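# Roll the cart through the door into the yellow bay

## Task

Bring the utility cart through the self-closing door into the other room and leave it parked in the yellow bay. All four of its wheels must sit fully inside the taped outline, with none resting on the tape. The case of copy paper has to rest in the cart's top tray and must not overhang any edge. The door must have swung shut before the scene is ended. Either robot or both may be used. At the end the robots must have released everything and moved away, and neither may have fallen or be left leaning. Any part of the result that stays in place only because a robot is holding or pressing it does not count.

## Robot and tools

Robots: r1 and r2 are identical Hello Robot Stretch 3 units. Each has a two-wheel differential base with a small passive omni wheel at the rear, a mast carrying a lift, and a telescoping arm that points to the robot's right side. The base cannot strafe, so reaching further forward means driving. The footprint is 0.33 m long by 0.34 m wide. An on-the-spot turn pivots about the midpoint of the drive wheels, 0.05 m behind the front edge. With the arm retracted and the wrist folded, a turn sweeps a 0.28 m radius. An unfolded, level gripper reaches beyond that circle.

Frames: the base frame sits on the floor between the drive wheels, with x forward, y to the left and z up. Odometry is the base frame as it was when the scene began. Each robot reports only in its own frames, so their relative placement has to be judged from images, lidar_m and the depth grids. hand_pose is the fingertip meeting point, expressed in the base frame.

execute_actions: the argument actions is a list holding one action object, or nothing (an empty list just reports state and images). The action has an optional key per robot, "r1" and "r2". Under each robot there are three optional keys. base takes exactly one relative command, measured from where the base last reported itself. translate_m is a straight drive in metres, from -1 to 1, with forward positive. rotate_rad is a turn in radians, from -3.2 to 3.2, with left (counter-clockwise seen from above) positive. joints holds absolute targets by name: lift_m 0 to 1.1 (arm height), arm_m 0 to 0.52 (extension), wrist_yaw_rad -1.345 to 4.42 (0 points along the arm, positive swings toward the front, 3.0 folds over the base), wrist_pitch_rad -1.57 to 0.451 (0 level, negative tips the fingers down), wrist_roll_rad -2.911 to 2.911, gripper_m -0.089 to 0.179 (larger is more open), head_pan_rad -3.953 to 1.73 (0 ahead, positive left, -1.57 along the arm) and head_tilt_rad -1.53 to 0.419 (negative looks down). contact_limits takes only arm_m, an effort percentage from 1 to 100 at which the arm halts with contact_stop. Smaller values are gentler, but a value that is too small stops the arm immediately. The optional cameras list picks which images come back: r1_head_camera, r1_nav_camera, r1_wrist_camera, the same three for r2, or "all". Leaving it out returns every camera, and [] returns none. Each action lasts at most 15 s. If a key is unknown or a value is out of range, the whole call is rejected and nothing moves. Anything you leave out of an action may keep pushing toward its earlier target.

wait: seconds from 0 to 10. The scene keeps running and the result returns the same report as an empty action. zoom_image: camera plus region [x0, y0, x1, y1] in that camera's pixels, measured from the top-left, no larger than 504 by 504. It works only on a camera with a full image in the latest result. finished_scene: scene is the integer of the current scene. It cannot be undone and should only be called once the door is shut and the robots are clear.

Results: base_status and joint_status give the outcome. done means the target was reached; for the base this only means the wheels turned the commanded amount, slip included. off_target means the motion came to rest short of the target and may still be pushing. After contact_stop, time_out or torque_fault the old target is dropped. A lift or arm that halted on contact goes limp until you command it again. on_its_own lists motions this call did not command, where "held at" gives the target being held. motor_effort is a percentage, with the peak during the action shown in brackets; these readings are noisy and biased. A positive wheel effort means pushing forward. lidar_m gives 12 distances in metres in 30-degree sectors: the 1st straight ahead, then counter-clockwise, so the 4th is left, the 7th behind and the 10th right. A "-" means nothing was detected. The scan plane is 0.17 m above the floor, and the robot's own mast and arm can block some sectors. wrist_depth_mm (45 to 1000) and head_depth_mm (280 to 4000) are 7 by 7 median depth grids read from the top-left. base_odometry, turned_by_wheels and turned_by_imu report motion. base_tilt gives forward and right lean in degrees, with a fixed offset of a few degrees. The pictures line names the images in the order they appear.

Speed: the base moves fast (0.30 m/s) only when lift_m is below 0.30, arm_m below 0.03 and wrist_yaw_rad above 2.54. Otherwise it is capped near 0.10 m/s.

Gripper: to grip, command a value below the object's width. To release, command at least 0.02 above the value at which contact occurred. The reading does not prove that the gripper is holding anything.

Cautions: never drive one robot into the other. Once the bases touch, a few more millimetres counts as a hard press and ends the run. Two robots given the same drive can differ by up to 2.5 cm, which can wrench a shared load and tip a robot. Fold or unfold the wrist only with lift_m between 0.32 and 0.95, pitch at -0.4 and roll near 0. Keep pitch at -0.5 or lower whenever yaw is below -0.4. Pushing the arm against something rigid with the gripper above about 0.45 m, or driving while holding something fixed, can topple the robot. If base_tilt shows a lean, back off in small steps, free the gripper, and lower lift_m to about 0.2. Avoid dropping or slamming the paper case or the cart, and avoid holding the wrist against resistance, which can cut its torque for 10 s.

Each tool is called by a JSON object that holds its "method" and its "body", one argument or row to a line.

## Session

{"method": "execute_actions", "body": {
  "actions": [
    {"r1":{"joints":{"lift_m":0.25,"head_tilt_rad":-0.6}},"r2":{"joints":{"lift_m":0.25,"head_tilt_rad":-0.6}}}
  ],
  "cameras": ["r1_nav_camera","r2_nav_camera","r1_wrist_camera","r2_wrist_camera"]
}}

Scene clock: 2.20 s.
r1.base_odometry: x=+0.000 y=+0.000 heading=+0.000 (m, m, rad; r1's odometry frame)
r1.turned_by_wheels: +0.000 (rad since the last result)
r1.turned_by_imu: +0.000 (rad since the last result)
r1.base_tilt: forward=+0.9 right=-2.5 (deg)
r1.lidar_m: 2.30 4.09 1.78 1.08 0.98 0.99 0.71 0.65 0.66 0.82 1.67 1.85
r1.head_depth_mm: 1800 1920 2064 2180 1850 1466 1222 / 1973 2117 2304 2374 1834 1478 1224 / 2200 2399 2655 2450 1827 1463 1219 / 2457 2698 2980 2453 1843 1458 1220 / 2847 3192 3418 2457 1841 1475 1219 / 3366 3780 3716 2450 1849 1460 1221 / 3507 3786 3687 2475 1838 1470 1218
r1.base_status: not commanded
r1.joint_positions: lift_m=+0.250 arm_m=+0.001 wrist_yaw_rad=+2.909 wrist_pitch_rad=-0.398 wrist_roll_rad=-0.016 gripper_m=+0.037 head_pan_rad=+0.003 head_tilt_rad=-0.592
r1.joint_status: all done
r1.motor_effort: left_wheel=+1(1) right_wheel=+0(1) lift_m=+15(15) arm_m=+0(0) wrist_yaw_rad=+0(0) wrist_pitch_rad=+8(8) wrist_roll_rad=+0(0) gripper_m=+0(1) head_pan_rad=+0(0) head_tilt_rad=-3(26) (%)
r1.hand_pose: x=+0.0311 y=+0.0748 z=+0.2675 quat_wxyz=(+0.219, +0.699, +0.060, +0.678) (m; r1's base frame)
r1.wrist_depth_mm: - 922 - - - - - / - 973 - - - - - / 767 - 979 964 926 906 892 / 760 - 728 710 695 692 666 / 593 - 588 570 578 553 546 / 490 484 - 480 464 460 454 / 443 - - - 400 397 390
r2.base_odometry: x=+0.000 y=+0.000 heading=+0.000 (m, m, rad; r2's odometry frame)
r2.turned_by_wheels: +0.000 (rad since the last result)
r2.turned_by_imu: +0.000 (rad since the last result)
r2.base_tilt: forward=-0.4 right=+0.1 (deg)
r2.lidar_m: 1.25 1.21 3.19 2.37 2.33 2.22 1.65 1.60 1.66 2.31 2.45 2.55
r2.head_depth_mm: 2839 2961 3077 2368 1818 1493 1256 / 3101 3395 3313 2341 1811 1468 1254 / 3512 3829 3297 2341 1812 1482 1247 / - - 3264 2323 1809 1477 1239 / - - 2801 1907 1741 1462 1250 / 3913 - 1691 1679 1677 1472 1244 / 3739 1231 1297 1527 1628 1470 1244
r2.base_status: not commanded
r2.joint_positions: lift_m=+0.250 arm_m=-0.001 wrist_yaw_rad=+3.032 wrist_pitch_rad=-0.606 wrist_roll_rad=+0.003 gripper_m=+0.037 head_pan_rad=+0.008 head_tilt_rad=-0.592
r2.joint_status: all done
r2.motor_effort: left_wheel=+0(0) right_wheel=+0(0) lift_m=+23(20) arm_m=+0(0) wrist_yaw_rad=+1(0) wrist_pitch_rad=+5(5) wrist_roll_rad=+0(0) gripper_m=+1(0) head_pan_rad=+0(0) head_tilt_rad=-4(38) (%)
r2.hand_pose: x=+0.0003 y=+0.0516 z=+0.2230 quat_wxyz=(+0.248, +0.686, +0.174, +0.661) (m; r2's base frame)
r2.wrist_depth_mm: 955 - - - - - - / 728 744 751 770 787 779 799 / 609 605 615 623 624 630 643 / 502 513 - 530 528 528 534 / - - - - 453 453 465 / - - - - 405 400 403 / - - - - - 360 360
pictures: r1_nav_camera (sideways: a quarter turn counterclockwise sets it upright), r1_wrist_camera, r2_nav_camera (sideways: a quarter turn counterclockwise sets it upright), r2_wrist_camera
camera_calibration (this result's frames):
r1_nav_camera: T_world_to_cam=[[0.533323, 0.00972438, 0.845856, -1.06219], [0.0276002, -0.999602, -0.0059104, 0.0612283], [0.845461, 0.026498, -0.533379, 0.648646], [0, 0, 0, 1]] pos_world=[0.0163935, 0.0543452, 1.24479]
r1_wrist_camera: T_world_to_cam=[[0.972462, -0.232874, -0.0093925, -0.00949452], [-0.135629, -0.532682, -0.835377, 0.296126], [0.189534, 0.813646, -0.549597, 0.241196], [0, 0, 0, 1]] pos_world=[0.00368147, -0.040718, 0.379848]
r2_nav_camera: T_world_to_cam=[[0.595249, 0.0254676, 0.803137, -1.00518], [-0.00474866, -0.999369, 0.0352097, 0.00570585], [0.803527, -0.0247724, -0.594753, 0.729209], [0, 0, 0, 1]] pos_world=[0.0124236, 0.0493661, 1.2408]
r2_wrist_camera: T_world_to_cam=[[0.994045, -0.107121, 0.0200074, 0.000706796], [-0.056248, -0.661618, -0.747728, 0.249612], [0.0933345, 0.74215, -0.663703, 0.274828], [0, 0, 0, 1]] pos_world=[-0.0123134, -0.0387405, 0.369032]
Images, in order (width x height): r1_nav_camera 672x504, r1_wrist_camera 644x364, r2_nav_camera 672x504, r2_wrist_camera 644x364.

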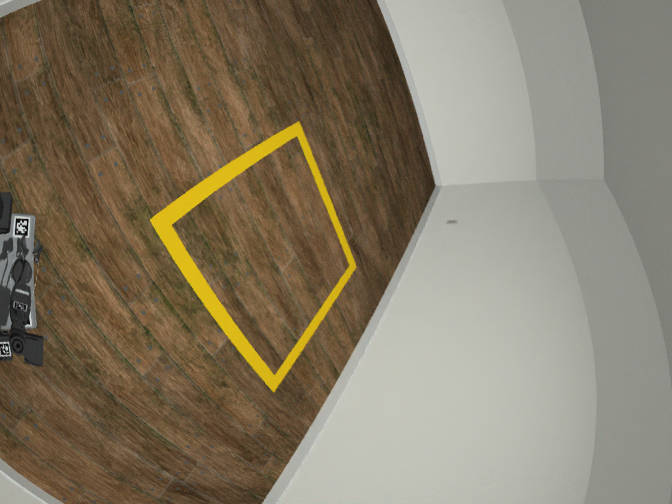

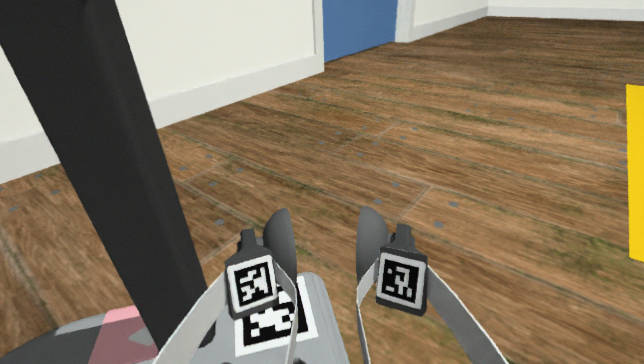

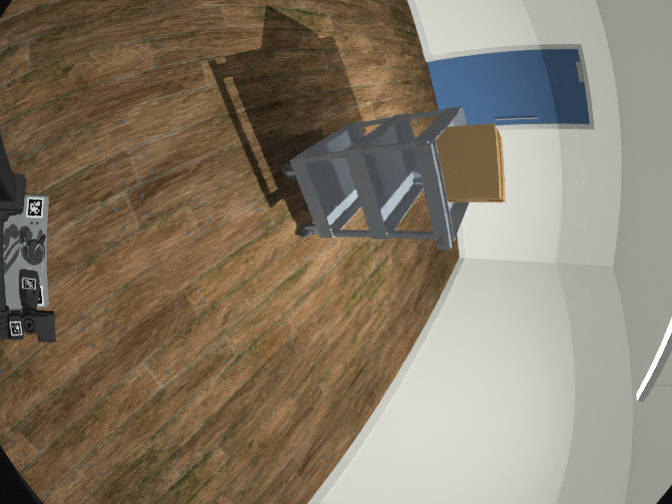

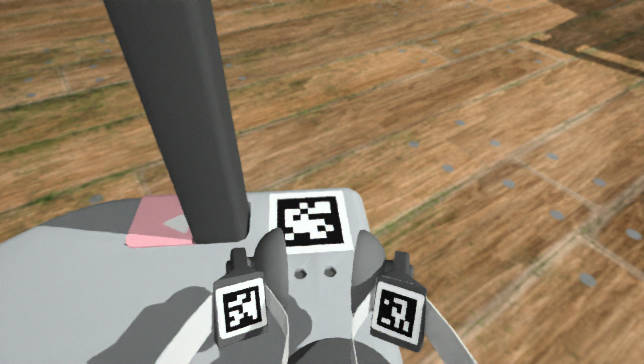

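{"method": "execute_actions", "body": {
  "actions": [
    {"r1":{"base":{"rotate_rad":0.69}},"r2":{"base":{"rotate_rad":0.75}}}
  ],
  "cameras": []
}}

{"method": "execute_actions", "body": {
  "actions": [
    {"r1":{"base":{"translate_m":0.8}},"r2":{"base":{"translate_m":1}}}
  ],
  "cameras": []
}}

{"method": "execute_actions", "body": {
  "actions": [
    {"r1":{"base":{"translate_m":0.78}},"r2":{"base":{"translate_m":1}}}
  ],
  "cameras": []
}}

{"method": "execute_actions", "body": {
  "actions": [
    {"r1":{"base":{"rotate_rad":1.59}},"r2":{"base":{"rotate_rad":-1.1}}}
  ],
  "cameras": []
}}

{"method": "execute_actions", "body": {
  "actions": [
    {"r1":{"base":{"translate_m":0.7},"joints":{"head_tilt_rad":-1.3}},"r2":{"base":{"translate_m":0.9}}}
  ],
  "cameras": []
}}

{"method": "execute_actions", "body": {
  "actions": [
    {"r1":{"joints":{"lift_m":0.33}},"r2":{"base":{"rotate_rad":-2.1},"joints":{"lift_m":0.4,"wrist_pitch_rad":-0.4,"head_tilt_rad":-1,"gripper_m":0.15}}}
  ],
  "cameras": ["r1_nav_camera","r2_nav_camera"]
}}

Scene clock: 11.07 s.
r1.base_odometry: x=+0.000 y=+0.000 heading=+0.690 (m, m, rad; r1's odometry frame)
r1.turned_by_wheels: +0.690 (rad since the last result)
r1.turned_by_imu: +0.681 (rad since the last result)
r1.base_tilt: forward=+0.8 right=-2.4 (deg)
r1.lidar_m: 3.56 1.37 1.02 0.98 0.91 0.67 0.65 0.68 0.95 1.83 1.91 2.65
r1.head_depth_mm: 3366 3723 3744 2453 1843 1472 1220 / 3383 3727 3803 2441 1849 1470 1219 / 3346 3622 3688 2474 1836 1474 1218 / 3480 3714 3727 2436 1842 1471 1216 / 3405 3716 3813 2484 1839 1470 1213 / 3389 3612 3394 2448 1851 1462 1212 / 2562 2594 2586 2428 1828 1464 1214
r1.base_status: done
r1.joint_positions: lift_m=+0.250 arm_m=+0.001 wrist_yaw_rad=+2.909 wrist_pitch_rad=-0.398 wrist_roll_rad=-0.016 gripper_m=+0.037 head_pan_rad=+0.003 head_tilt_rad=-0.593
r1.joint_status: not commanded
r1.motor_effort: left_wheel=-1(7) right_wheel=+2(9) lift_m=+15(16) arm_m=+0(0) wrist_yaw_rad=+0(1) wrist_pitch_rad=+8(8) wrist_roll_rad=+0(1) gripper_m=+0(1) head_pan_rad=+0(0) head_tilt_rad=-3(3) (%)
r1.hand_pose: x=+0.0311 y=+0.0748 z=+0.2675 quat_wxyz=(+0.219, +0.699, +0.060, +0.678) (m; r1's base frame)
r1.wrist_depth_mm: - 839 887 931 - - - / - 902 942 - - - - / 897 945 978 956 943 896 869 / 747 - 728 708 700 687 679 / 592 - 595 567 584 553 545 / 489 487 - 483 468 461 458 / 440 - - - 400 396 392
r2.base_odometry: x=+0.000 y=+0.000 heading=+0.750 (m, m, rad; r2's odometry frame)
r2.turned_by_wheels: +0.750 (rad since the last result)
r2.turned_by_imu: +0.760 (rad since the last result)
r2.base_tilt: forward=-0.4 right=+0.2 (deg)
r2.lidar_m: 4.17 2.68 2.30 2.30 1.86 1.60 1.59 1.83 2.44 2.44 2.80 1.21
r2.head_depth_mm: 3420 1700 1349 1500 1666 1486 1259 / 3592 3978 3127 2077 1707 1475 1252 / 3636 - 3316 2312 1798 1476 1245 / 3800 - 3285 2318 1805 1482 1249 / 3794 - 3292 2344 1808 1477 1251 / 3908 - 3283 2328 1781 1466 1245 / 3994 - 3244 2307 1779 1453 1247
r2.base_status: done
r2.joint_positions: lift_m=+0.250 arm_m=-0.001 wrist_yaw_rad=+3.032 wrist_pitch_rad=-0.607 wrist_roll_rad=+0.003 gripper_m=+0.037 head_pan_rad=+0.008 head_tilt_rad=-0.593
r2.joint_status: not commanded
r2.motor_effort: left_wheel=-4(13) right_wheel=+3(11) lift_m=+23(23) arm_m=+0(0) wrist_yaw_rad=-1(1) wrist_pitch_rad=+5(5) wrist_roll_rad=-1(0) gripper_m=+0(0) head_pan_rad=+0(0) head_tilt_rad=-4(4) (%)
r2.hand_pose: x=+0.0003 y=+0.0515 z=+0.2230 quat_wxyz=(+0.248, +0.686, +0.174, +0.661) (m; r2's base frame)
r2.wrist_depth_mm: 940 - - - - - - / 730 734 753 756 777 780 807 / 600 602 609 620 622 635 642 / 503 512 - 537 522 521 537 / - - - - 456 450 453 / - - - - 401 400 402 / - - - - - 355 362
pictures: none
No camera images: the call's "cameras" was empty. Leave "cameras" out to get every camera's image.

Scene clock: 16.00 s.
r1.base_odometry: x=+0.617 y=+0.509 heading=+0.690 (m, m, rad; r1's odometry frame)
r1.turned_by_wheels: +0.000 (rad since the last result)
r1.turned_by_imu: +0.004 (rad since the last result)
r1.base_tilt: forward=+0.9 right=-2.4 (deg)
r1.lidar_m: 3.30 1.46 1.00 0.97 1.01 1.40 1.44 1.51 1.91 1.85 1.93 2.68
r1.head_depth_mm: 2698 2957 3282 2487 1826 1473 1213 / 2699 2992 3222 2437 1836 1469 1219 / 2744 3032 3237 2448 1840 1475 1215 / 2767 2999 3275 2445 1845 1473 1216 / 2742 2988 3322 2460 1843 1468 1214 / 2738 3067 3232 2463 1849 1462 1219 / 2485 2497 2535 2340 1830 1467 1226
r1.base_status: done
r1.joint_positions: lift_m=+0.250 arm_m=+0.001 wrist_yaw_rad=+2.909 wrist_pitch_rad=-0.398 wrist_roll_rad=-0.016 gripper_m=+0.037 head_pan_rad=+0.003 head_tilt_rad=-0.593
r1.joint_status: not commanded
r1.motor_effort: left_wheel=-1(5) right_wheel=+2(9) lift_m=+16(16) arm_m=+0(0) wrist_yaw_rad=+0(0) wrist_pitch_rad=+8(8) wrist_roll_rad=+0(0) gripper_m=-1(1) head_pan_rad=+0(0) head_tilt_rad=-2(3) (%)
r1.hand_pose: x=+0.0311 y=+0.0748 z=+0.2675 quat_wxyz=(+0.219, +0.699, +0.060, +0.678) (m; r1's base frame)
r1.wrist_depth_mm: - 845 873 920 - - - / - 888 934 - - - - / 886 934 968 934 923 913 901 / 743 - 716 716 697 689 677 / 593 - 593 566 580 551 540 / 491 484 - 478 467 461 454 / 437 - - - 401 394 390
r2.base_odometry: x=+0.732 y=+0.681 heading=+0.750 (m, m, rad; r2's odometry frame)
r2.turned_by_wheels: +0.000 (rad since the last result)
r2.turned_by_imu: +0.005 (rad since the last result)
r2.base_tilt: forward=-0.3 right=+0.0 (deg)
r2.lidar_m: 3.22 2.39 2.06 2.05 2.36 2.57 2.57 2.95 2.69 0.47 0.47 0.71
r2.head_depth_mm: 2730 3035 3129 2328 1831 1494 1260 / 2716 3076 3179 2340 1817 1485 1256 / 2815 3080 3299 2323 1814 1479 1253 / 2887 3163 3286 2306 1815 1468 1253 / 2877 3197 3293 2331 1809 1466 1247 / 3023 3298 3260 2296 1793 1467 1243 / 3032 3425 3279 2292 1796 1466 1245
r2.base_status: done
r2.joint_positions: lift_m=+0.250 arm_m=-0.001 wrist_yaw_rad=+3.032 wrist_pitch_rad=-0.607 wrist_roll_rad=+0.003 gripper_m=+0.037 head_pan_rad=+0.008 head_tilt_rad=-0.594
r2.joint_status: not commanded
r2.motor_effort: left_wheel=-4(10) right_wheel=+3(10) lift_m=+23(23) arm_m=+0(0) wrist_yaw_rad=+1(1) wrist_pitch_rad=+5(5) wrist_roll_rad=+0(0) gripper_m=+0(0) head_pan_rad=+0(0) head_tilt_rad=-3(4) (%)
r2.hand_pose: x=+0.0003 y=+0.0515 z=+0.2230 quat_wxyz=(+0.248, +0.686, +0.174, +0.661) (m; r2's base frame)
r2.wrist_depth_mm: 960 - - - - - - / 723 730 753 755 777 785 800 / 590 592 614 622 622 624 630 / 514 507 - 539 522 532 536 / - - - - 455 456 452 / - - - - 406 403 402 / - - - - - 354 359
pictures: none
No camera images: the call's "cameras" was empty. Leave "cameras" out to get every camera's image.

Scene clock: 20.93 s.
r1.base_odometry: x=+1.219 y=+1.005 heading=+0.690 (m, m, rad; r1's odometry frame)
r1.turned_by_wheels: +0.000 (rad since the last result)
r1.turned_by_imu: +0.003 (rad since the last result)
r1.base_tilt: forward=+0.9 right=-2.5 (deg)
r1.lidar_m: 2.53 1.32 1.06 1.03 0.99 1.38 2.22 2.31 1.93 1.87 1.95 2.62
r1.head_depth_mm: 2040 2266 2539 2459 1809 1469 1214 / 2083 2281 2512 2462 1844 1460 1218 / 2070 2294 2561 2452 1827 1471 1218 / 2103 2328 2545 2491 1835 1462 1224 / 2106 2329 2575 2443 1833 1459 1222 / 2089 2295 2578 2474 1853 1471 1222 / 2107 2320 2438 2322 1846 1459 1219
r1.base_status: done
r1.joint_positions: lift_m=+0.250 arm_m=+0.001 wrist_yaw_rad=+2.909 wrist_pitch_rad=-0.398 wrist_roll_rad=-0.016 gripper_m=+0.037 head_pan_rad=+0.003 head_tilt_rad=-0.594
r1.joint_status: not commanded
r1.motor_effort: left_wheel=-2(6) right_wheel=+2(9) lift_m=+16(16) arm_m=-1(0) wrist_yaw_rad=+0(0) wrist_pitch_rad=+8(8) wrist_roll_rad=+0(0) gripper_m=-1(0) head_pan_rad=+1(0) head_tilt_rad=-2(2) (%)
r1.hand_pose: x=+0.0311 y=+0.0748 z=+0.2675 quat_wxyz=(+0.219, +0.699, +0.060, +0.678) (m; r1's base frame)
r1.wrist_depth_mm: - 883 923 977 - - - / - 948 - - - - - / 873 - 969 972 927 902 900 / 747 - 736 709 693 685 679 / 594 - 600 572 585 551 542 / 487 481 - 483 464 465 454 / 442 - - - 403 400 390
r2.base_odometry: x=+1.464 y=+1.363 heading=+0.750 (m, m, rad; r2's odometry frame)
r2.turned_by_wheels: +0.000 (rad since the last result)
r2.turned_by_imu: +0.005 (rad since the last result)
r2.base_tilt: forward=-0.3 right=+0.3 (deg)
r2.lidar_m: 2.27 2.09 1.80 1.80 2.09 3.52 3.51 0.71 0.60 2.94 2.64 2.26
r2.head_depth_mm: 1896 2044 2275 2351 1819 1482 1260 / 1934 2100 2360 2359 1810 1480 1245 / 1947 2167 2373 2330 1800 1480 1244 / 1996 2216 2439 2329 1817 1475 1242 / 2019 2256 2510 2341 1811 1466 1236 / 2066 2294 2575 2319 1779 1463 1249 / 2120 2357 2647 2298 1805 1474 1242
r2.base_status: done
r2.joint_positions: lift_m=+0.250 arm_m=-0.001 wrist_yaw_rad=+3.032 wrist_pitch_rad=-0.607 wrist_roll_rad=+0.003 gripper_m=+0.037 head_pan_rad=+0.008 head_tilt_rad=-0.594
r2.joint_status: not commanded
r2.motor_effort: left_wheel=-4(11) right_wheel=+3(11) lift_m=+24(24) arm_m=+0(0) wrist_yaw_rad=+1(0) wrist_pitch_rad=+5(5) wrist_roll_rad=+0(1) gripper_m=+0(0) head_pan_rad=-1(1) head_tilt_rad=-4(4) (%)
r2.hand_pose: x=+0.0003 y=+0.0515 z=+0.2230 quat_wxyz=(+0.249, +0.686, +0.174, +0.661) (m; r2's base frame)
r2.wrist_depth_mm: 952 - - - - - - / 727 747 750 759 767 776 802 / 607 604 610 627 617 621 633 / 507 507 - 543 522 529 538 / - - - - 451 460 462 / - - - - 402 403 399 / - - - - - 357 359
pictures: none
No camera images: the call's "cameras" was empty. Leave "cameras" out to get every camera's image.

Scene clock: 23.23 s.
r1.base_odometry: x=+1.219 y=+1.005 heading=+2.279 (m, m, rad; r1's odometry frame)
r1.turned_by_wheels: +1.590 (rad since the last result)
r1.turned_by_imu: +1.569 (rad since the last result)
r1.base_tilt: forward=+0.8 right=-2.4 (deg)
r1.lidar_m: 1.03 0.99 1.39 2.22 2.33 1.92 1.87 1.95 2.60 2.53 1.31 1.06
r1.head_depth_mm: 818 901 1001 1126 1282 1426 1212 / 820 904 1011 1137 1299 1424 1218 / 825 908 1011 1139 1302 1422 1214 / 827 913 1014 1142 1308 1432 1219 / 834 917 1018 1147 1314 1437 1211 / 835 914 1005 1110 1250 1381 1218 / 783 850 934 1073 1223 1384 1214
r1.base_status: done
r1.joint_positions: lift_m=+0.250 arm_m=+0.001 wrist_yaw_rad=+2.909 wrist_pitch_rad=-0.398 wrist_roll_rad=-0.016 gripper_m=+0.037 head_pan_rad=+0.003 head_tilt_rad=-0.594
r1.joint_status: not commanded
r1.motor_effort: left_wheel=-1(7) right_wheel=+2(10) lift_m=+16(16) arm_m=-1(0) wrist_yaw_rad=+0(0) wrist_pitch_rad=+8(8) wrist_roll_rad=+1(0) gripper_m=-2(1) head_pan_rad=+0(0) head_tilt_rad=-2(2) (%)
r1.hand_pose: x=+0.0311 y=+0.0748 z=+0.2675 quat_wxyz=(+0.219, +0.699, +0.060, +0.678) (m; r1's base frame)
r1.wrist_depth_mm: - - - - - - 878 / - - - - - - 874 / - - 967 943 938 887 834 / 750 - 728 709 704 690 677 / 594 - 593 569 581 548 539 / 488 484 - 484 469 460 458 / 443 - - - 398 395 389
r2.base_odometry: x=+1.464 y=+1.363 heading=-0.350 (m, m, rad; r2's odometry frame)
r2.turned_by_wheels: -1.100 (rad since the last result)
r2.turned_by_imu: -1.114 (rad since the last result)
r2.base_tilt: forward=-0.4 right=+0.1 (deg)
r2.lidar_m: 2.72 2.27 2.26 2.17 1.81 1.80 2.02 3.25 3.51 0.74 0.60 2.94
r2.head_depth_mm: 2670 2922 3090 2364 1829 1493 1243 / 2856 3094 3190 2348 1812 1488 1247 / 3054 3351 3326 2357 1822 1475 1244 / 3125 3478 3313 2355 1797 1475 1250 / 2801 3111 3152 2311 1800 1477 1244 / 2574 2751 2885 2320 1801 1460 1248 / 2310 2514 2700 2319 1776 1464 1243
r2.base_status: done
r2.joint_positions: lift_m=+0.250 arm_m=-0.001 wrist_yaw_rad=+3.032 wrist_pitch_rad=-0.607 wrist_roll_rad=+0.003 gripper_m=+0.037 head_pan_rad=+0.008 head_tilt_rad=-0.594
r2.joint_status: not commanded
r2.motor_effort: left_wheel=+4(16) right_wheel=-3(9) lift_m=+24(23) arm_m=+0(0) wrist_yaw_rad=+1(1) wrist_pitch_rad=+5(5) wrist_roll_rad=+0(1) gripper_m=+0(1) head_pan_rad=+0(0) head_tilt_rad=-3(3) (%)
r2.hand_pose: x=+0.0003 y=+0.0515 z=+0.2229 quat_wxyz=(+0.249, +0.686, +0.174, +0.661) (m; r2's base frame)
r2.wrist_depth_mm: 925 - - - - - - / 735 739 762 767 768 784 793 / 598 602 612 620 619 636 643 / 510 508 - 537 516 526 532 / - - - - 453 458 465 / - - - - 402 400 402 / - - - - - 359 358
pictures: none
No camera images: the call's "cameras" was empty. Leave "cameras" out to get every camera's image.

Scene clock: 27.87 s.
r1.base_odometry: x=+0.763 y=+1.537 heading=+2.279 (m, m, rad; r1's odometry frame)
r1.turned_by_wheels: +0.000 (rad since the last result)
r1.turned_by_imu: +0.003 (rad since the last result)
r1.base_tilt: forward=+0.8 right=-2.5 (deg)
r1.lidar_m: 0.34 0.35 0.37 1.14 2.31 2.63 2.56 2.69 2.63 0.89 0.46 0.35
r1.head_depth_mm: 320 408 560 879 1237 1166 1103 / 323 411 562 892 1239 1167 1091 / 324 413 568 903 1241 - 1075 / 326 415 574 918 1249 - - / 327 419 580 933 1241 - - / 330 422 584 943 1231 1176 - / 331 425 588 779 1227 1171 1075
r1.base_status: done
r1.joint_positions: lift_m=+0.250 arm_m=+0.001 wrist_yaw_rad=+2.909 wrist_pitch_rad=-0.398 wrist_roll_rad=-0.016 gripper_m=+0.037 head_pan_rad=+0.003 head_tilt_rad=-1.285
r1.joint_status: all done
r1.motor_effort: left_wheel=-1(6) right_wheel=+2(8) lift_m=+16(16) arm_m=-1(1) wrist_yaw_rad=+0(1) wrist_pitch_rad=+8(8) wrist_roll_rad=+0(0) gripper_m=-1(1) head_pan_rad=+0(0) head_tilt_rad=-6(33) (%)
r1.hand_pose: x=+0.0311 y=+0.0748 z=+0.2675 quat_wxyz=(+0.219, +0.699, +0.060, +0.678) (m; r1's base frame)
r1.wrist_depth_mm: - - - - 496 335 307 / - - - - 522 359 317 / - - 963 896 539 387 324 / 751 - 733 712 552 420 330 / 585 - 607 561 510 460 338 / 488 483 - 479 468 444 349 / 439 - - - 400 399 352
r2.base_odometry: x=+2.309 y=+1.054 heading=-0.350 (m, m, rad; r2's odometry frame)
r2.turned_by_wheels: +0.000 (rad since the last result)
r2.turned_by_imu: +0.005 (rad since the last result)
r2.base_tilt: forward=-0.4 right=+0.3 (deg)
r2.lidar_m: 2.00 1.68 1.67 1.87 2.49 2.47 2.78 0.73 0.72 0.77 2.27 2.26
r2.head_depth_mm: 2053 2194 2428 2369 1824 1488 1264 / 2200 2378 2581 2327 1830 1485 1250 / 2358 2534 2787 2322 1810 1474 1249 / 2278 2508 2785 2332 1791 1480 1253 / 2033 2204 2474 2320 1821 1461 1244 / 1857 2024 2184 2263 1777 1460 1246 / 1692 1823 1961 2131 1794 1480 1235
r2.base_status: done
r2.joint_positions: lift_m=+0.250 arm_m=-0.001 wrist_yaw_rad=+3.032 wrist_pitch_rad=-0.607 wrist_roll_rad=+0.003 gripper_m=+0.037 head_pan_rad=+0.008 head_tilt_rad=-0.594
r2.joint_status: not commanded
r2.motor_effort: left_wheel=+3(16) right_wheel=-3(7) lift_m=+23(23) arm_m=+0(0) wrist_yaw_rad=+1(1) wrist_pitch_rad=+5(5) wrist_roll_rad=+0(0) gripper_m=-1(0) head_pan_rad=+0(0) head_tilt_rad=-4(4) (%)
r2.hand_pose: x=+0.0003 y=+0.0515 z=+0.2229 quat_wxyz=(+0.249, +0.686, +0.174, +0.661) (m; r2's base frame)
r2.wrist_depth_mm: 982 - - - - - - / 727 738 744 767 761 780 797 / 594 603 617 624 613 629 633 / 511 509 - 541 523 527 534 / - - - - 453 458 461 / - - - - 401 402 408 / - - - - - 355 360
pictures: none
No camera images: the call's "cameras" was empty. Leave "cameras" out to get every camera's image.

Scene clock: 31.57 s.
r1.base_odometry: x=+0.763 y=+1.537 heading=+2.279 (m, m, rad; r1's odometry frame)
r1.turned_by_wheels: +0.000 (rad since the last result)
r1.turned_by_imu: +0.001 (rad since the last result)
r1.base_tilt: forward=+0.8 right=-2.4 (deg)
r1.lidar_m: 0.34 0.35 0.37 1.14 2.31 2.63 2.56 2.68 2.63 0.89 0.46 0.35
r1.head_depth_mm: 321 408 556 877 1235 1157 1091 / 323 410 562 890 1237 1160 1083 / 325 414 568 903 1229 - 1072 / 326 416 573 916 1244 - - / 328 419 578 932 1246 - - / 330 422 583 940 1235 1174 - / 330 424 586 780 1214 1167 1078
r1.base_status: not commanded
r1.joint_positions: lift_m=+0.330 arm_m=+0.001 wrist_yaw_rad=+2.909 wrist_pitch_rad=-0.398 wrist_roll_rad=-0.016 gripper_m=+0.037 head_pan_rad=+0.003 head_tilt_rad=-1.285
r1.joint_status: all done
r1.motor_effort: left_wheel=-1(1) right_wheel=+2(3) lift_m=+26(27) arm_m=-1(1) wrist_yaw_rad=+0(0) wrist_pitch_rad=+8(8) wrist_roll_rad=+0(0) gripper_m=-1(0) head_pan_rad=+0(0) head_tilt_rad=-6(6) (%)
r1.hand_pose: x=+0.0311 y=+0.0748 z=+0.3468 quat_wxyz=(+0.219, +0.699, +0.060, +0.678) (m; r1's base frame)
r1.wrist_depth_mm: - - - - 494 334 309 / - - - - 522 359 317 / - - - - 541 388 324 / 909 - 867 841 567 422 329 / 713 - 722 678 513 456 339 / 587 585 - 568 523 492 343 / 504 493 507 509 480 466 354
r2.base_odometry: x=+2.309 y=+1.054 heading=-2.450 (m, m, rad; r2's odometry frame)
r2.turned_by_wheels: -2.100 (rad since the last result)
r2.turned_by_imu: -2.129 (rad since the last result)
r2.base_tilt: forward=-0.4 right=+0.0 (deg)
r2.lidar_m: 0.72 0.76 2.28 2.27 2.02 1.68 1.67 1.85 2.49 2.47 2.76 0.73
r2.head_depth_mm: 2588 2112 1800 1557 1375 1240 1128 / 952 846 1745 1556 1372 1231 1134 / 874 781 1112 1440 1356 1226 1118 / 864 779 1117 1411 1361 1222 1127 / 902 784 1122 1397 1367 1214 1137 / 927 789 1098 1442 1355 1215 1108 / 901 856 1694 1524 1346 1212 1102
r2.base_status: done
r2.joint_positions: lift_m=+0.400 arm_m=-0.001 wrist_yaw_rad=+3.032 wrist_pitch_rad=-0.420 wrist_roll_rad=+0.003 gripper_m=+0.150 head_pan_rad=+0.008 head_tilt_rad=-0.988
r2.joint_status: all done
r2.motor_effort: left_wheel=+4(16) right_wheel=-4(11) lift_m=+30(32) arm_m=-1(1) wrist_yaw_rad=+1(1) wrist_pitch_rad=+7(7) wrist_roll_rad=+0(0) gripper_m=+0(99) head_pan_rad=+0(0) head_tilt_rad=-7(33) (%)
r2.hand_pose: x=+0.0033 y=+0.0787 z=+0.4121 quat_wxyz=(+0.186, +0.699, +0.109, +0.682) (m; r2's base frame)
r2.wrist_depth_mm: - - - - - - - / - - - - - - - / - - - - - - - / 919 960 935 975 956 - - / 766 772 762 775 783 793 804 / 630 - 648 659 659 - 682 / - 546 560 572 575 565 599
pictures: r1_nav_camera (sideways: a quarter turn counterclockwise sets it upright), r2_nav_camera (sideways: a quarter turn counterclockwise sets it upright)
camera_calibration (this result's frames):
r1_nav_camera: T_world_to_cam=[[0.950585, 0.0111028, 0.310266, -0.366911], [0.0182297, -0.999632, -0.02008, 0.0797205], [0.309929, 0.0247439, -0.950438, 1.19418], [0, 0, 0, 1]] pos_world=[-0.0227852, 0.0542163, 1.25043]
r2_nav_camera: T_world_to_cam=[[0.85886, 0.0276623, 0.511464, -0.626723], [0.00984121, -0.999247, 0.0375183, 0.00263025], [0.512117, -0.0271895, -0.858485, 1.07396], [0, 0, 0, 1]] pos_world=[-0.0117509, 0.0491652, 1.24242]
Images, in order (width x height): r1_nav_camera 672x504, r2_nav_camera 672x504.

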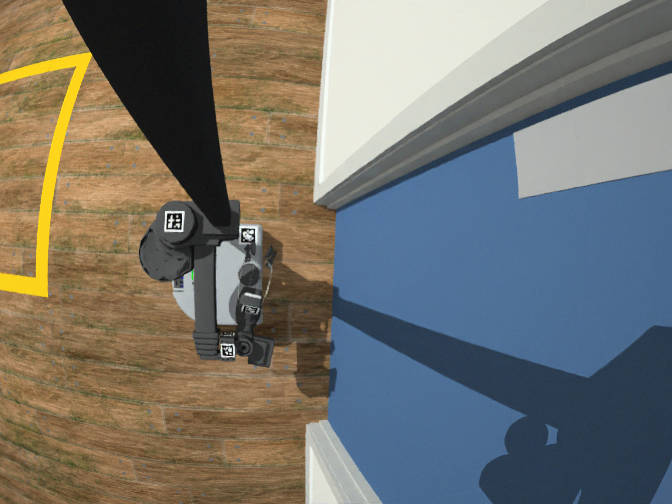

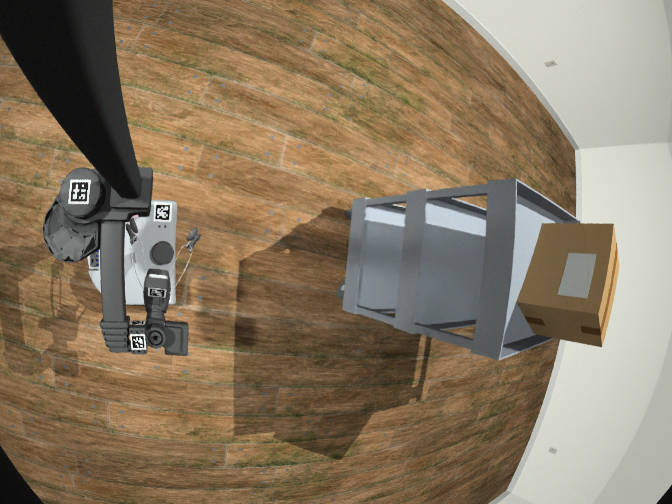

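{"method": "execute_actions", "body": {
  "actions": [
    {"r1":{"base":{"rotate_rad":-0.15},"joints":{"wrist_yaw_rad":3.2}},"r2":{"joints":{"wrist_yaw_rad":1.57,"arm_m":0.04}}}
  ],
  "cameras": []
}}

{"method": "execute_actions", "body": {
  "actions": [
    {"r1":{"base":{"translate_m":0.4}},"r2":{"base":{"translate_m":0.38},"joints":{"lift_m":0.24,"wrist_pitch_rad":0}}}
  ],
  "cameras": []
}}

{"method": "execute_actions", "body": {
  "actions": [
    {"r1":{"base":{"rotate_rad":-0.35}}}
  ],
  "cameras": []
}}

{"method": "execute_actions", "body": {
  "actions": [
    {"r1":{"base":{"translate_m":0.17}}}
  ],
  "cameras": []
}}

{"method": "execute_actions", "body": {
  "actions": [
    {"r1":{"base":{"rotate_rad":-0.35}}}
  ],
  "cameras": []
}}

{"method": "execute_actions", "body": {
  "actions": [
    {"r1":{"base":{"translate_m":0.17}}}
  ],
  "cameras": ["r1_nav_camera","r2_wrist_camera"]
}}

Scene clock: 40.07 s.
r1.base_odometry: x=+0.763 y=+1.537 heading=+2.129 (m, m, rad; r1's odometry frame)
r1.turned_by_wheels: -0.150 (rad since the last result)
r1.turned_by_imu: -0.148 (rad since the last result)
r1.base_tilt: forward=+0.8 right=-2.4 (deg)
r1.lidar_m: 0.34 0.34 0.37 0.70 2.23 2.76 2.56 2.60 2.76 1.78 0.54 0.36
r1.head_depth_mm: 343 442 622 1049 1242 1164 1094 / 338 435 606 1000 1242 1165 1089 / 333 426 591 960 1248 - 1081 / 329 420 577 921 1235 - - / 324 412 564 892 1234 - - / 320 404 550 857 1227 1181 - / 315 398 538 780 1209 1170 1078
r1.base_status: done
r1.joint_positions: lift_m=+0.330 arm_m=+0.001 wrist_yaw_rad=+3.197 wrist_pitch_rad=-0.398 wrist_roll_rad=-0.016 gripper_m=+0.037 head_pan_rad=+0.003 head_tilt_rad=-1.285
r1.joint_status: all done
r1.motor_effort: left_wheel=+3(6) right_wheel=-4(7) lift_m=+26(26) arm_m=-1(1) wrist_yaw_rad=+2(4) wrist_pitch_rad=+8(8) wrist_roll_rad=+0(0) gripper_m=+0(2) head_pan_rad=+0(0) head_tilt_rad=-6(6) (%)
r1.hand_pose: x=-0.0339 y=+0.0806 z=+0.3468 quat_wxyz=(+0.120, +0.683, +0.160, +0.702) (m; r1's base frame)
r1.wrist_depth_mm: - - - - 795 445 307 / - - - - 839 455 325 / - - - - 835 460 349 / 915 892 869 850 774 447 379 / 710 708 697 684 670 456 409 / 589 580 592 568 565 502 418 / 498 503 - - 497 478 424
r2.base_odometry: x=+2.309 y=+1.054 heading=-2.450 (m, m, rad; r2's odometry frame)
r2.turned_by_wheels: +0.000 (rad since the last result)
r2.turned_by_imu: +0.000 (rad since the last result)
r2.base_tilt: forward=-0.5 right=+0.1 (deg)
r2.lidar_m: 0.72 0.76 2.27 2.27 2.02 1.68 1.67 1.86 2.49 2.48 2.75 0.73
r2.head_depth_mm: 2569 2127 1810 1550 1376 1246 1126 / 953 850 1740 1554 1381 1230 1156 / 874 779 1117 1437 1366 1234 1112 / 867 779 1114 1402 1369 1227 1117 / 901 782 1135 1401 1358 1226 1117 / 924 787 1103 1452 1359 1211 1100 / 899 855 1700 1514 1338 1213 1097
r2.base_status: not commanded
r2.joint_positions: lift_m=+0.400 arm_m=+0.040 wrist_yaw_rad=+1.572 wrist_pitch_rad=-0.420 wrist_roll_rad=+0.003 gripper_m=+0.150 head_pan_rad=+0.008 head_tilt_rad=-0.988
r2.joint_status: all done
r2.motor_effort: left_wheel=+4(4) right_wheel=-3(4) lift_m=+29(29) arm_m=+4(3) wrist_yaw_rad=-3(2) wrist_pitch_rad=+7(7) wrist_roll_rad=+0(0) gripper_m=+0(0) head_pan_rad=+0(1) head_tilt_rad=-6(7) (%)
r2.hand_pose: x=+0.2028 y=-0.1844 z=+0.4121 quat_wxyz=(+0.593, +0.594, -0.385, +0.384) (m; r2's base frame)
r2.wrist_depth_mm: - - - - - - - / - - - - - - - / - 845 905 954 - - - / 945 885 861 834 - - - / 759 761 795 772 791 802 803 / 650 645 652 656 663 - 682 / - 543 570 567 568 565 588
pictures: none
No camera images: the call's "cameras" was empty. Leave "cameras" out to get every camera's image.

Scene clock: 45.07 s.
r1.base_odometry: x=+0.551 y=+1.876 heading=+2.130 (m, m, rad; r1's odometry frame)
r1.turned_by_wheels: +0.000 (rad since the last result)
r1.turned_by_imu: -0.056 (rad since the last result)
r1.base_tilt: forward=+0.8 right=-2.5 (deg)
r1.lidar_m: - - 0.15 0.19 0.31 2.75 2.93 2.95 2.79 0.21 0.15 -
r1.head_depth_mm: - - - - - 1168 1098 / - - - - - 1172 1087 / - - - - - - 1078 / - - - - - - - / - - - - - - - / - - - - - 1181 - / - - - - - 1175 1067
r1.base_status: translate_m off_target (by the wheels' count: +0.3998 of +0.4000)
r1.joint_positions: lift_m=+0.330 arm_m=+0.001 wrist_yaw_rad=+3.179 wrist_pitch_rad=-0.400 wrist_roll_rad=-0.016 gripper_m=+0.037 head_pan_rad=+0.003 head_tilt_rad=-1.289
r1.joint_status: not commanded
r1.on_its_own: left_wheel is at rest, and its effort (+25) is outside its rest range (-18 to +18); right_wheel is at rest, and its effort (+24) is outside its rest range (-18 to +18); wrist_yaw_rad is at rest, and its effort (+16) is outside its rest range (-12 to +12)
r1.motor_effort: left_wheel=+25(78) right_wheel=+24(33) lift_m=+22(26) arm_m=-1(1) wrist_yaw_rad=+16(16) wrist_pitch_rad=+9(9) wrist_roll_rad=+0(0) gripper_m=-1(0) head_pan_rad=+0(0) head_tilt_rad=-5(6) (%)
r1.hand_pose: x=-0.0298 y=+0.0806 z=+0.3468 quat_wxyz=(+0.126, +0.684, +0.155, +0.701) (m; r1's base frame)
r1.wrist_depth_mm: - - - - 296 142 93 / - - 331 - 302 143 93 / - - 365 - 305 144 93 / 901 883 411 818 309 144 94 / 716 706 638 663 268 145 94 / 592 584 604 567 255 147 95 / 503 499 - - 274 136 95
r2.base_odometry: x=+2.017 y=+0.812 heading=-2.450 (m, m, rad; r2's odometry frame)
r2.turned_by_wheels: +0.000 (rad since the last result)
r2.turned_by_imu: +0.002 (rad since the last result)
r2.base_tilt: forward=-0.4 right=+0.1 (deg)
r2.lidar_m: 0.34 0.36 2.20 2.20 2.45 1.92 1.92 2.27 2.56 2.55 2.84 0.35
r2.head_depth_mm: 2376 2011 653 559 1373 1236 1123 / 519 684 671 586 885 1241 1126 / 487 572 656 606 890 1189 1128 / 519 615 666 601 888 1180 1121 / 561 670 662 575 883 1200 1118 / 607 720 659 579 880 1200 1101 / 2388 730 655 583 1289 1211 1112
r2.base_status: done
r2.joint_positions: lift_m=+0.240 arm_m=+0.040 wrist_yaw_rad=+1.572 wrist_pitch_rad=-0.023 wrist_roll_rad=+0.003 gripper_m=+0.150 head_pan_rad=+0.008 head_tilt_rad=-0.988
r2.joint_status: all done
r2.motor_effort: left_wheel=+4(12) right_wheel=-3(5) lift_m=+23(20) arm_m=+4(4) wrist_yaw_rad=-2(3) wrist_pitch_rad=+8(9) wrist_roll_rad=+0(0) gripper_m=+0(0) head_pan_rad=+0(0) head_tilt_rad=-6(6) (%)
r2.hand_pose: x=+0.2342 y=-0.1844 z=+0.3488 quat_wxyz=(+0.505, +0.507, -0.494, +0.494) (m; r2's base frame)
r2.wrist_depth_mm: 248 241 237 232 - - - / 353 328 315 245 - - - / - - - - - - - / - - - - - - - / - 695 802 744 - - - / 488 544 553 491 870 - 904 / 427 396 414 386 660 638 712
pictures: none
No camera images: the call's "cameras" was empty. Leave "cameras" out to get every camera's image.

Scene clock: 46.70 s.
r1.base_odometry: x=+0.552 y=+1.876 heading=+1.781 (m, m, rad; r1's odometry frame)
r1.turned_by_wheels: -0.348 (rad since the last result)
r1.turned_by_imu: -0.334 (rad since the last result)
r1.base_tilt: forward=+0.9 right=-2.4 (deg)
r1.lidar_m: - - 0.15 0.18 0.31 0.33 3.04 2.94 3.06 2.60 0.19 0.15
r1.head_depth_mm: - - - 354 1208 1164 1093 / - - - 330 1030 1168 1085 / - - - - 674 - 1075 / - - - - 502 - - / - - - - 441 - - / - - - - 397 1166 - / - - - - 359 1142 797
r1.base_status: rotate_rad off_target (by the wheels' count: -0.3484 of -0.3500)
r1.joint_positions: lift_m=+0.330 arm_m=+0.001 wrist_yaw_rad=+3.198 wrist_pitch_rad=-0.400 wrist_roll_rad=-0.016 gripper_m=+0.037 head_pan_rad=+0.003 head_tilt_rad=-1.289
r1.joint_status: not commanded
r1.on_its_own: left_wheel is at rest, and its effort (+49) is outside its rest range (-18 to +18)
r1.motor_effort: left_wheel=+49(58) right_wheel=-4(15) lift_m=+22(22) arm_m=-1(1) wrist_yaw_rad=+2(15) wrist_pitch_rad=+9(9) wrist_roll_rad=+1(0) gripper_m=+0(0) head_pan_rad=+0(0) head_tilt_rad=-4(4) (%)
r1.hand_pose: x=-0.0339 y=+0.0804 z=+0.3467 quat_wxyz=(+0.120, +0.683, +0.161, +0.702) (m; r1's base frame)
r1.wrist_depth_mm: 253 266 301 - 248 161 120 / 273 284 318 - 259 167 122 / - 304 345 - 273 172 125 / 895 330 370 817 286 178 128 / 712 366 396 691 272 183 132 / 588 431 415 567 282 190 135 / 499 497 - - 309 186 138
r2.base_odometry: x=+2.017 y=+0.812 heading=-2.450 (m, m, rad; r2's odometry frame)
r2.turned_by_wheels: +0.000 (rad since the last result)
r2.turned_by_imu: +0.000 (rad since the last result)
r2.base_tilt: forward=-0.2 right=+0.3 (deg)
r2.lidar_m: 0.34 0.36 2.20 2.20 2.45 1.85 1.87 2.28 2.56 2.54 2.84 0.35
r2.head_depth_mm: 2351 2021 650 559 1376 1241 1126 / 518 681 672 585 886 1239 1137 / 487 572 656 606 891 1189 1129 / 520 614 667 601 885 1189 1124 / 560 671 662 577 883 1196 1118 / 607 720 659 579 881 1193 1103 / 2378 731 655 586 1284 1219 1104
r2.base_status: not commanded
r2.joint_positions: lift_m=+0.240 arm_m=+0.040 wrist_yaw_rad=+1.572 wrist_pitch_rad=-0.023 wrist_roll_rad=+0.003 gripper_m=+0.150 head_pan_rad=+0.008 head_tilt_rad=-0.988
r2.joint_status: not commanded
r2.motor_effort: left_wheel=+4(4) right_wheel=-4(3) lift_m=+23(23) arm_m=+4(3) wrist_yaw_rad=-2(2) wrist_pitch_rad=+8(8) wrist_roll_rad=+0(0) gripper_m=+1(0) head_pan_rad=+0(0) head_tilt_rad=-6(6) (%)
r2.hand_pose: x=+0.2342 y=-0.1844 z=+0.3488 quat_wxyz=(+0.505, +0.507, -0.494, +0.494) (m; r2's base frame)
r2.wrist_depth_mm: 246 243 237 232 - - - / 355 329 312 245 - - - / - - - - - - - / - - - - - - - / - 698 808 735 - - - / 489 540 554 490 887 - 901 / 428 395 419 384 658 654 702
pictures: none
No camera images: the call's "cameras" was empty. Leave "cameras" out to get every camera's image.

Scene clock: 49.43 s.
r1.base_odometry: x=+0.516 y=+2.042 heading=+1.783 (m, m, rad; r1's odometry frame)
r1.turned_by_wheels: +0.001 (rad since the last result)
r1.turned_by_imu: +0.003 (rad since the last result)
r1.base_tilt: forward=+0.8 right=-2.5 (deg)
r1.lidar_m: - - 0.15 0.19 0.56 0.43 3.18 3.07 3.21 0.26 0.15 -
r1.head_depth_mm: - - - - 540 1166 1099 / - - - - 486 1163 1087 / - - - - 443 - 1082 / - - - - 408 - - / - - - - 378 - - / - - - - - 1164 - / - - - - - 1158 1076
r1.base_status: translate_m off_target (by the wheels' count: +0.1698 of +0.1700)
r1.joint_positions: lift_m=+0.330 arm_m=+0.001 wrist_yaw_rad=+3.198 wrist_pitch_rad=-0.400 wrist_roll_rad=-0.016 gripper_m=+0.037 head_pan_rad=+0.003 head_tilt_rad=-1.289
r1.joint_status: not commanded
r1.on_its_own: left_wheel is at rest, and its effort (+43) is outside its rest range (-18 to +18)
r1.motor_effort: left_wheel=+43(58) right_wheel=-2(5) lift_m=+22(22) arm_m=-1(0) wrist_yaw_rad=+1(2) wrist_pitch_rad=+9(9) wrist_roll_rad=+0(0) gripper_m=-1(1) head_pan_rad=+0(0) head_tilt_rad=-4(4) (%)
r1.hand_pose: x=-0.0340 y=+0.0804 z=+0.3468 quat_wxyz=(+0.120, +0.683, +0.161, +0.702) (m; r1's base frame)
r1.wrist_depth_mm: 450 - - - 311 152 100 / 344 - - - 317 153 101 / 355 972 - - 321 154 101 / 364 715 872 851 325 156 102 / 389 566 698 681 283 156 102 / 427 491 601 561 273 158 103 / 471 487 - - 292 148 103
r2.base_odometry: x=+2.017 y=+0.812 heading=-2.450 (m, m, rad; r2's odometry frame)
r2.turned_by_wheels: +0.000 (rad since the last result)
r2.turned_by_imu: +0.000 (rad since the last result)
r2.base_tilt: forward=-0.4 right=+0.2 (deg)
r2.lidar_m: 0.34 0.36 2.21 2.19 2.44 1.65 1.67 2.27 2.56 2.55 2.84 0.35
r2.head_depth_mm: 2337 2036 651 560 1382 1236 1124 / 518 683 673 587 886 1237 1144 / 486 572 656 607 888 1187 1125 / 520 617 667 602 888 1189 1116 / 560 671 661 575 884 1199 1113 / 608 721 660 581 878 1200 1105 / 2360 731 655 585 1276 1212 1109
r2.base_status: not commanded
r2.joint_positions: lift_m=+0.240 arm_m=+0.040 wrist_yaw_rad=+1.572 wrist_pitch_rad=-0.023 wrist_roll_rad=+0.003 gripper_m=+0.150 head_pan_rad=+0.008 head_tilt_rad=-0.988
r2.joint_status: not commanded
r2.motor_effort: left_wheel=+4(4) right_wheel=-3(4) lift_m=+23(23) arm_m=+4(3) wrist_yaw_rad=-2(2) wrist_pitch_rad=+8(8) wrist_roll_rad=+0(0) gripper_m=+0(0) head_pan_rad=+0(0) head_tilt_rad=-6(7) (%)
r2.hand_pose: x=+0.2342 y=-0.1844 z=+0.3488 quat_wxyz=(+0.505, +0.507, -0.494, +0.494) (m; r2's base frame)
r2.wrist_depth_mm: 246 243 238 234 - - - / 354 327 313 245 - - - / - - - - - - - / - - - - - - - / - 712 787 742 - - - / 486 539 546 495 874 - 884 / 431 400 420 386 662 644 722
pictures: none
No camera images: the call's "cameras" was empty. Leave "cameras" out to get every camera's image.

Scene clock: 50.93 s.
r1.base_odometry: x=+0.516 y=+2.041 heading=+1.434 (m, m, rad; r1's odometry frame)
r1.turned_by_wheels: -0.348 (rad since the last result)
r1.turned_by_imu: -0.335 (rad since the last result)
r1.base_tilt: forward=+0.9 right=-2.5 (deg)
r1.lidar_m: - - 0.15 0.18 2.33 0.43 0.44 3.08 3.07 2.93 0.21 0.15
r1.head_depth_mm: - - - 382 1220 1157 1092 / - - - 341 1209 1162 1089 / - - - 312 743 - 1079 / - - - - 538 - - / - - - - 449 - - / - - - - 393 1160 - / - - - - 356 1139 1082
r1.base_status: rotate_rad off_target (by the wheels' count: -0.3484 of -0.3500)
r1.joint_positions: lift_m=+0.330 arm_m=+0.001 wrist_yaw_rad=+3.198 wrist_pitch_rad=-0.400 wrist_roll_rad=-0.016 gripper_m=+0.037 head_pan_rad=+0.003 head_tilt_rad=-1.289
r1.joint_status: not commanded
r1.on_its_own: left_wheel is at rest, and its effort (+48) is outside its rest range (-18 to +18)
r1.motor_effort: left_wheel=+48(61) right_wheel=-5(8) lift_m=+22(22) arm_m=-1(1) wrist_yaw_rad=+1(2) wrist_pitch_rad=+9(9) wrist_roll_rad=+0(0) gripper_m=-1(0) head_pan_rad=+0(0) head_tilt_rad=-4(5) (%)
r1.hand_pose: x=-0.0340 y=+0.0804 z=+0.3468 quat_wxyz=(+0.120, +0.683, +0.161, +0.702) (m; r1's base frame)
r1.wrist_depth_mm: - - - - 245 162 121 / - - - - 257 168 125 / - - - - 270 173 127 / 899 880 878 767 285 179 131 / 721 700 697 654 273 186 134 / 565 585 597 561 282 193 138 / 468 500 - - 311 189 141
r2.base_odometry: x=+2.017 y=+0.812 heading=-2.450 (m, m, rad; r2's odometry frame)
r2.turned_by_wheels: +0.000 (rad since the last result)
r2.turned_by_imu: +0.000 (rad since the last result)
r2.base_tilt: forward=-0.4 right=+0.2 (deg)
r2.lidar_m: 0.34 0.36 2.20 2.20 2.44 1.58 1.60 2.27 2.56 2.55 2.83 0.35
r2.head_depth_mm: 2350 2029 648 560 1377 1240 1121 / 517 683 674 587 889 1231 1137 / 485 572 654 605 890 1197 1135 / 521 616 664 603 890 1192 1123 / 559 671 663 575 882 1206 1113 / 608 720 660 580 885 1191 1109 / 2406 731 656 584 1287 1212 1095
r2.base_status: not commanded
r2.joint_positions: lift_m=+0.240 arm_m=+0.040 wrist_yaw_rad=+1.572 wrist_pitch_rad=-0.023 wrist_roll_rad=+0.003 gripper_m=+0.150 head_pan_rad=+0.008 head_tilt_rad=-0.988
r2.joint_status: not commanded
r2.motor_effort: left_wheel=+4(4) right_wheel=-3(3) lift_m=+23(23) arm_m=+4(4) wrist_yaw_rad=-1(1) wrist_pitch_rad=+8(8) wrist_roll_rad=+0(0) gripper_m=+0(0) head_pan_rad=+0(0) head_tilt_rad=-6(7) (%)
r2.hand_pose: x=+0.2342 y=-0.1844 z=+0.3488 quat_wxyz=(+0.505, +0.507, -0.494, +0.494) (m; r2's base frame)
r2.wrist_depth_mm: 246 242 237 233 - - - / 359 331 312 246 - - - / - - - - - - - / - - - - - - - / - 688 787 736 - - - / 487 546 550 496 884 - 904 / 432 395 418 386 682 639 710
pictures: none
No camera images: the call's "cameras" was empty. Leave "cameras" out to get every camera's image.

Scene clock: 53.67 s.
r1.base_odometry: x=+0.539 y=+2.210 heading=+1.436 (m, m, rad; r1's odometry frame)
r1.turned_by_wheels: +0.001 (rad since the last result)
r1.turned_by_imu: +0.003 (rad since the last result)
r1.base_tilt: forward=+0.9 right=-2.4 (deg)
r1.lidar_m: - - 0.15 0.19 2.45 0.59 0.59 3.19 3.19 0.26 0.15 -
r1.head_depth_mm: - - - - 542 1164 1095 / - - - - 486 1159 1082 / - - - - 443 - 1075 / - - - - 408 - - / - - - - 379 - - / - - - - - 1165 - / - - - - - 1159 1078
r1.base_status: translate_m off_target (by the wheels' count: +0.1698 of +0.1700)
r1.joint_positions: lift_m=+0.330 arm_m=+0.001 wrist_yaw_rad=+3.198 wrist_pitch_rad=-0.400 wrist_roll_rad=-0.016 gripper_m=+0.037 head_pan_rad=+0.003 head_tilt_rad=-1.289
r1.joint_status: not commanded
r1.on_its_own: left_wheel is at rest, and its effort (+41) is outside its rest range (-18 to +18)
r1.motor_effort: left_wheel=+41(60) right_wheel=-4(4) lift_m=+22(22) arm_m=-1(1) wrist_yaw_rad=+1(2) wrist_pitch_rad=+9(9) wrist_roll_rad=+0(0) gripper_m=-2(1) head_pan_rad=+0(0) head_tilt_rad=-4(4) (%)
r1.hand_pose: x=-0.0340 y=+0.0804 z=+0.3468 quat_wxyz=(+0.120, +0.683, +0.161, +0.702) (m; r1's base frame)
r1.wrist_depth_mm: - - - - 311 152 100 / - - - - 318 153 101 / - - - - 321 154 101 / 894 901 874 845 327 156 102 / 711 697 696 681 285 156 102 / 586 579 599 572 273 157 103 / 497 497 - - 293 147 103
r2.base_odometry: x=+2.017 y=+0.812 heading=-2.450 (m, m, rad; r2's odometry frame)
r2.turned_by_wheels: +0.000 (rad since the last result)
r2.turned_by_imu: +0.000 (rad since the last result)
r2.base_tilt: forward=-0.3 right=+0.2 (deg)
r2.lidar_m: 0.34 0.36 2.21 2.20 2.44 2.05 1.39 2.27 2.56 2.55 2.83 0.35
r2.head_depth_mm: 2365 2008 652 559 1377 1239 1119 / 519 685 673 588 880 1235 1138 / 487 570 655 606 889 1189 1130 / 521 614 667 603 887 1191 1122 / 560 670 664 573 883 1202 1108 / 607 722 657 579 878 1197 1106 / 2374 732 656 584 1277 1205 1099
r2.base_status: not commanded
r2.joint_positions: lift_m=+0.240 arm_m=+0.040 wrist_yaw_rad=+1.572 wrist_pitch_rad=-0.023 wrist_roll_rad=+0.003 gripper_m=+0.150 head_pan_rad=+0.008 head_tilt_rad=-0.988
r2.joint_status: not commanded
r2.motor_effort: left_wheel=+4(4) right_wheel=-3(4) lift_m=+23(24) arm_m=+4(4) wrist_yaw_rad=-2(2) wrist_pitch_rad=+8(8) wrist_roll_rad=+0(0) gripper_m=+0(1) head_pan_rad=+0(1) head_tilt_rad=-7(6) (%)
r2.hand_pose: x=+0.2342 y=-0.1844 z=+0.3488 quat_wxyz=(+0.505, +0.507, -0.494, +0.494) (m; r2's base frame)
r2.wrist_depth_mm: 245 242 237 233 - - - / 354 329 313 245 - - - / - - - - - - - / - - - - - - - / - 714 785 737 - - - / 489 540 547 502 860 - 900 / 431 393 418 385 661 634 718
pictures: r1_nav_camera (sideways: a quarter turn counterclockwise sets it upright), r2_wrist_camera
camera_calibration (this result's frames):
r1_nav_camera: T_world_to_cam=[[0.95174, 0.0110737, 0.306706, -0.362281], [0.0181199, -0.999633, -0.0201358, 0.0797937], [0.306371, 0.0247216, -0.951591, 1.1957], [0, 0, 0, 1]] pos_world=[-0.0229757, 0.0542167, 1.25054]
r2_wrist_camera: T_world_to_cam=[[-0.00762177, -0.999806, 0.0181427, -0.188896], [-0.142337, -0.0168738, -0.989674, 0.424164], [0.989789, -0.0101254, -0.142181, -0.01902], [0, 0, 0, 1]] pos_world=[0.0777601, -0.181895, 0.420507]
Images, in order (width x height): r1_nav_camera 672x504, r2_wrist_camera 644x364.

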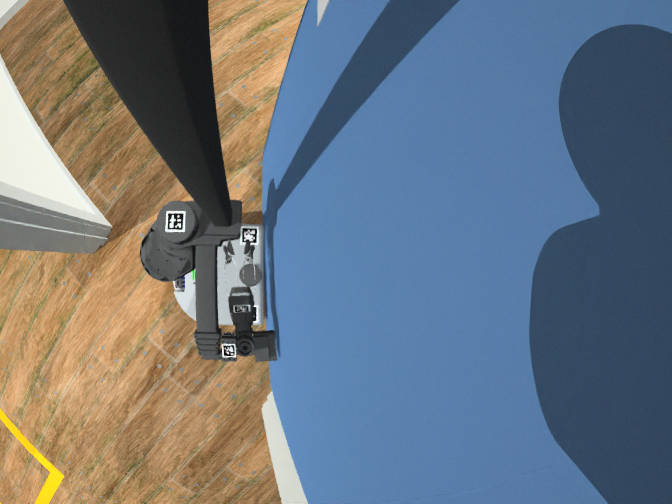

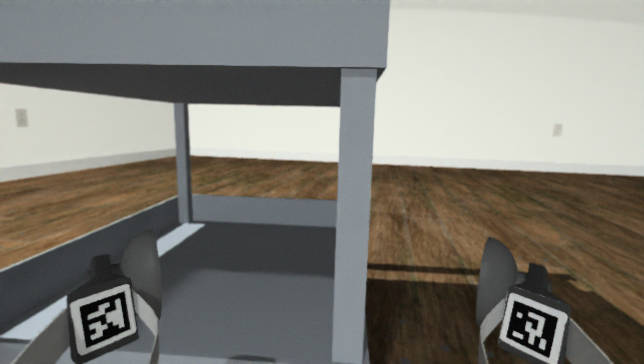

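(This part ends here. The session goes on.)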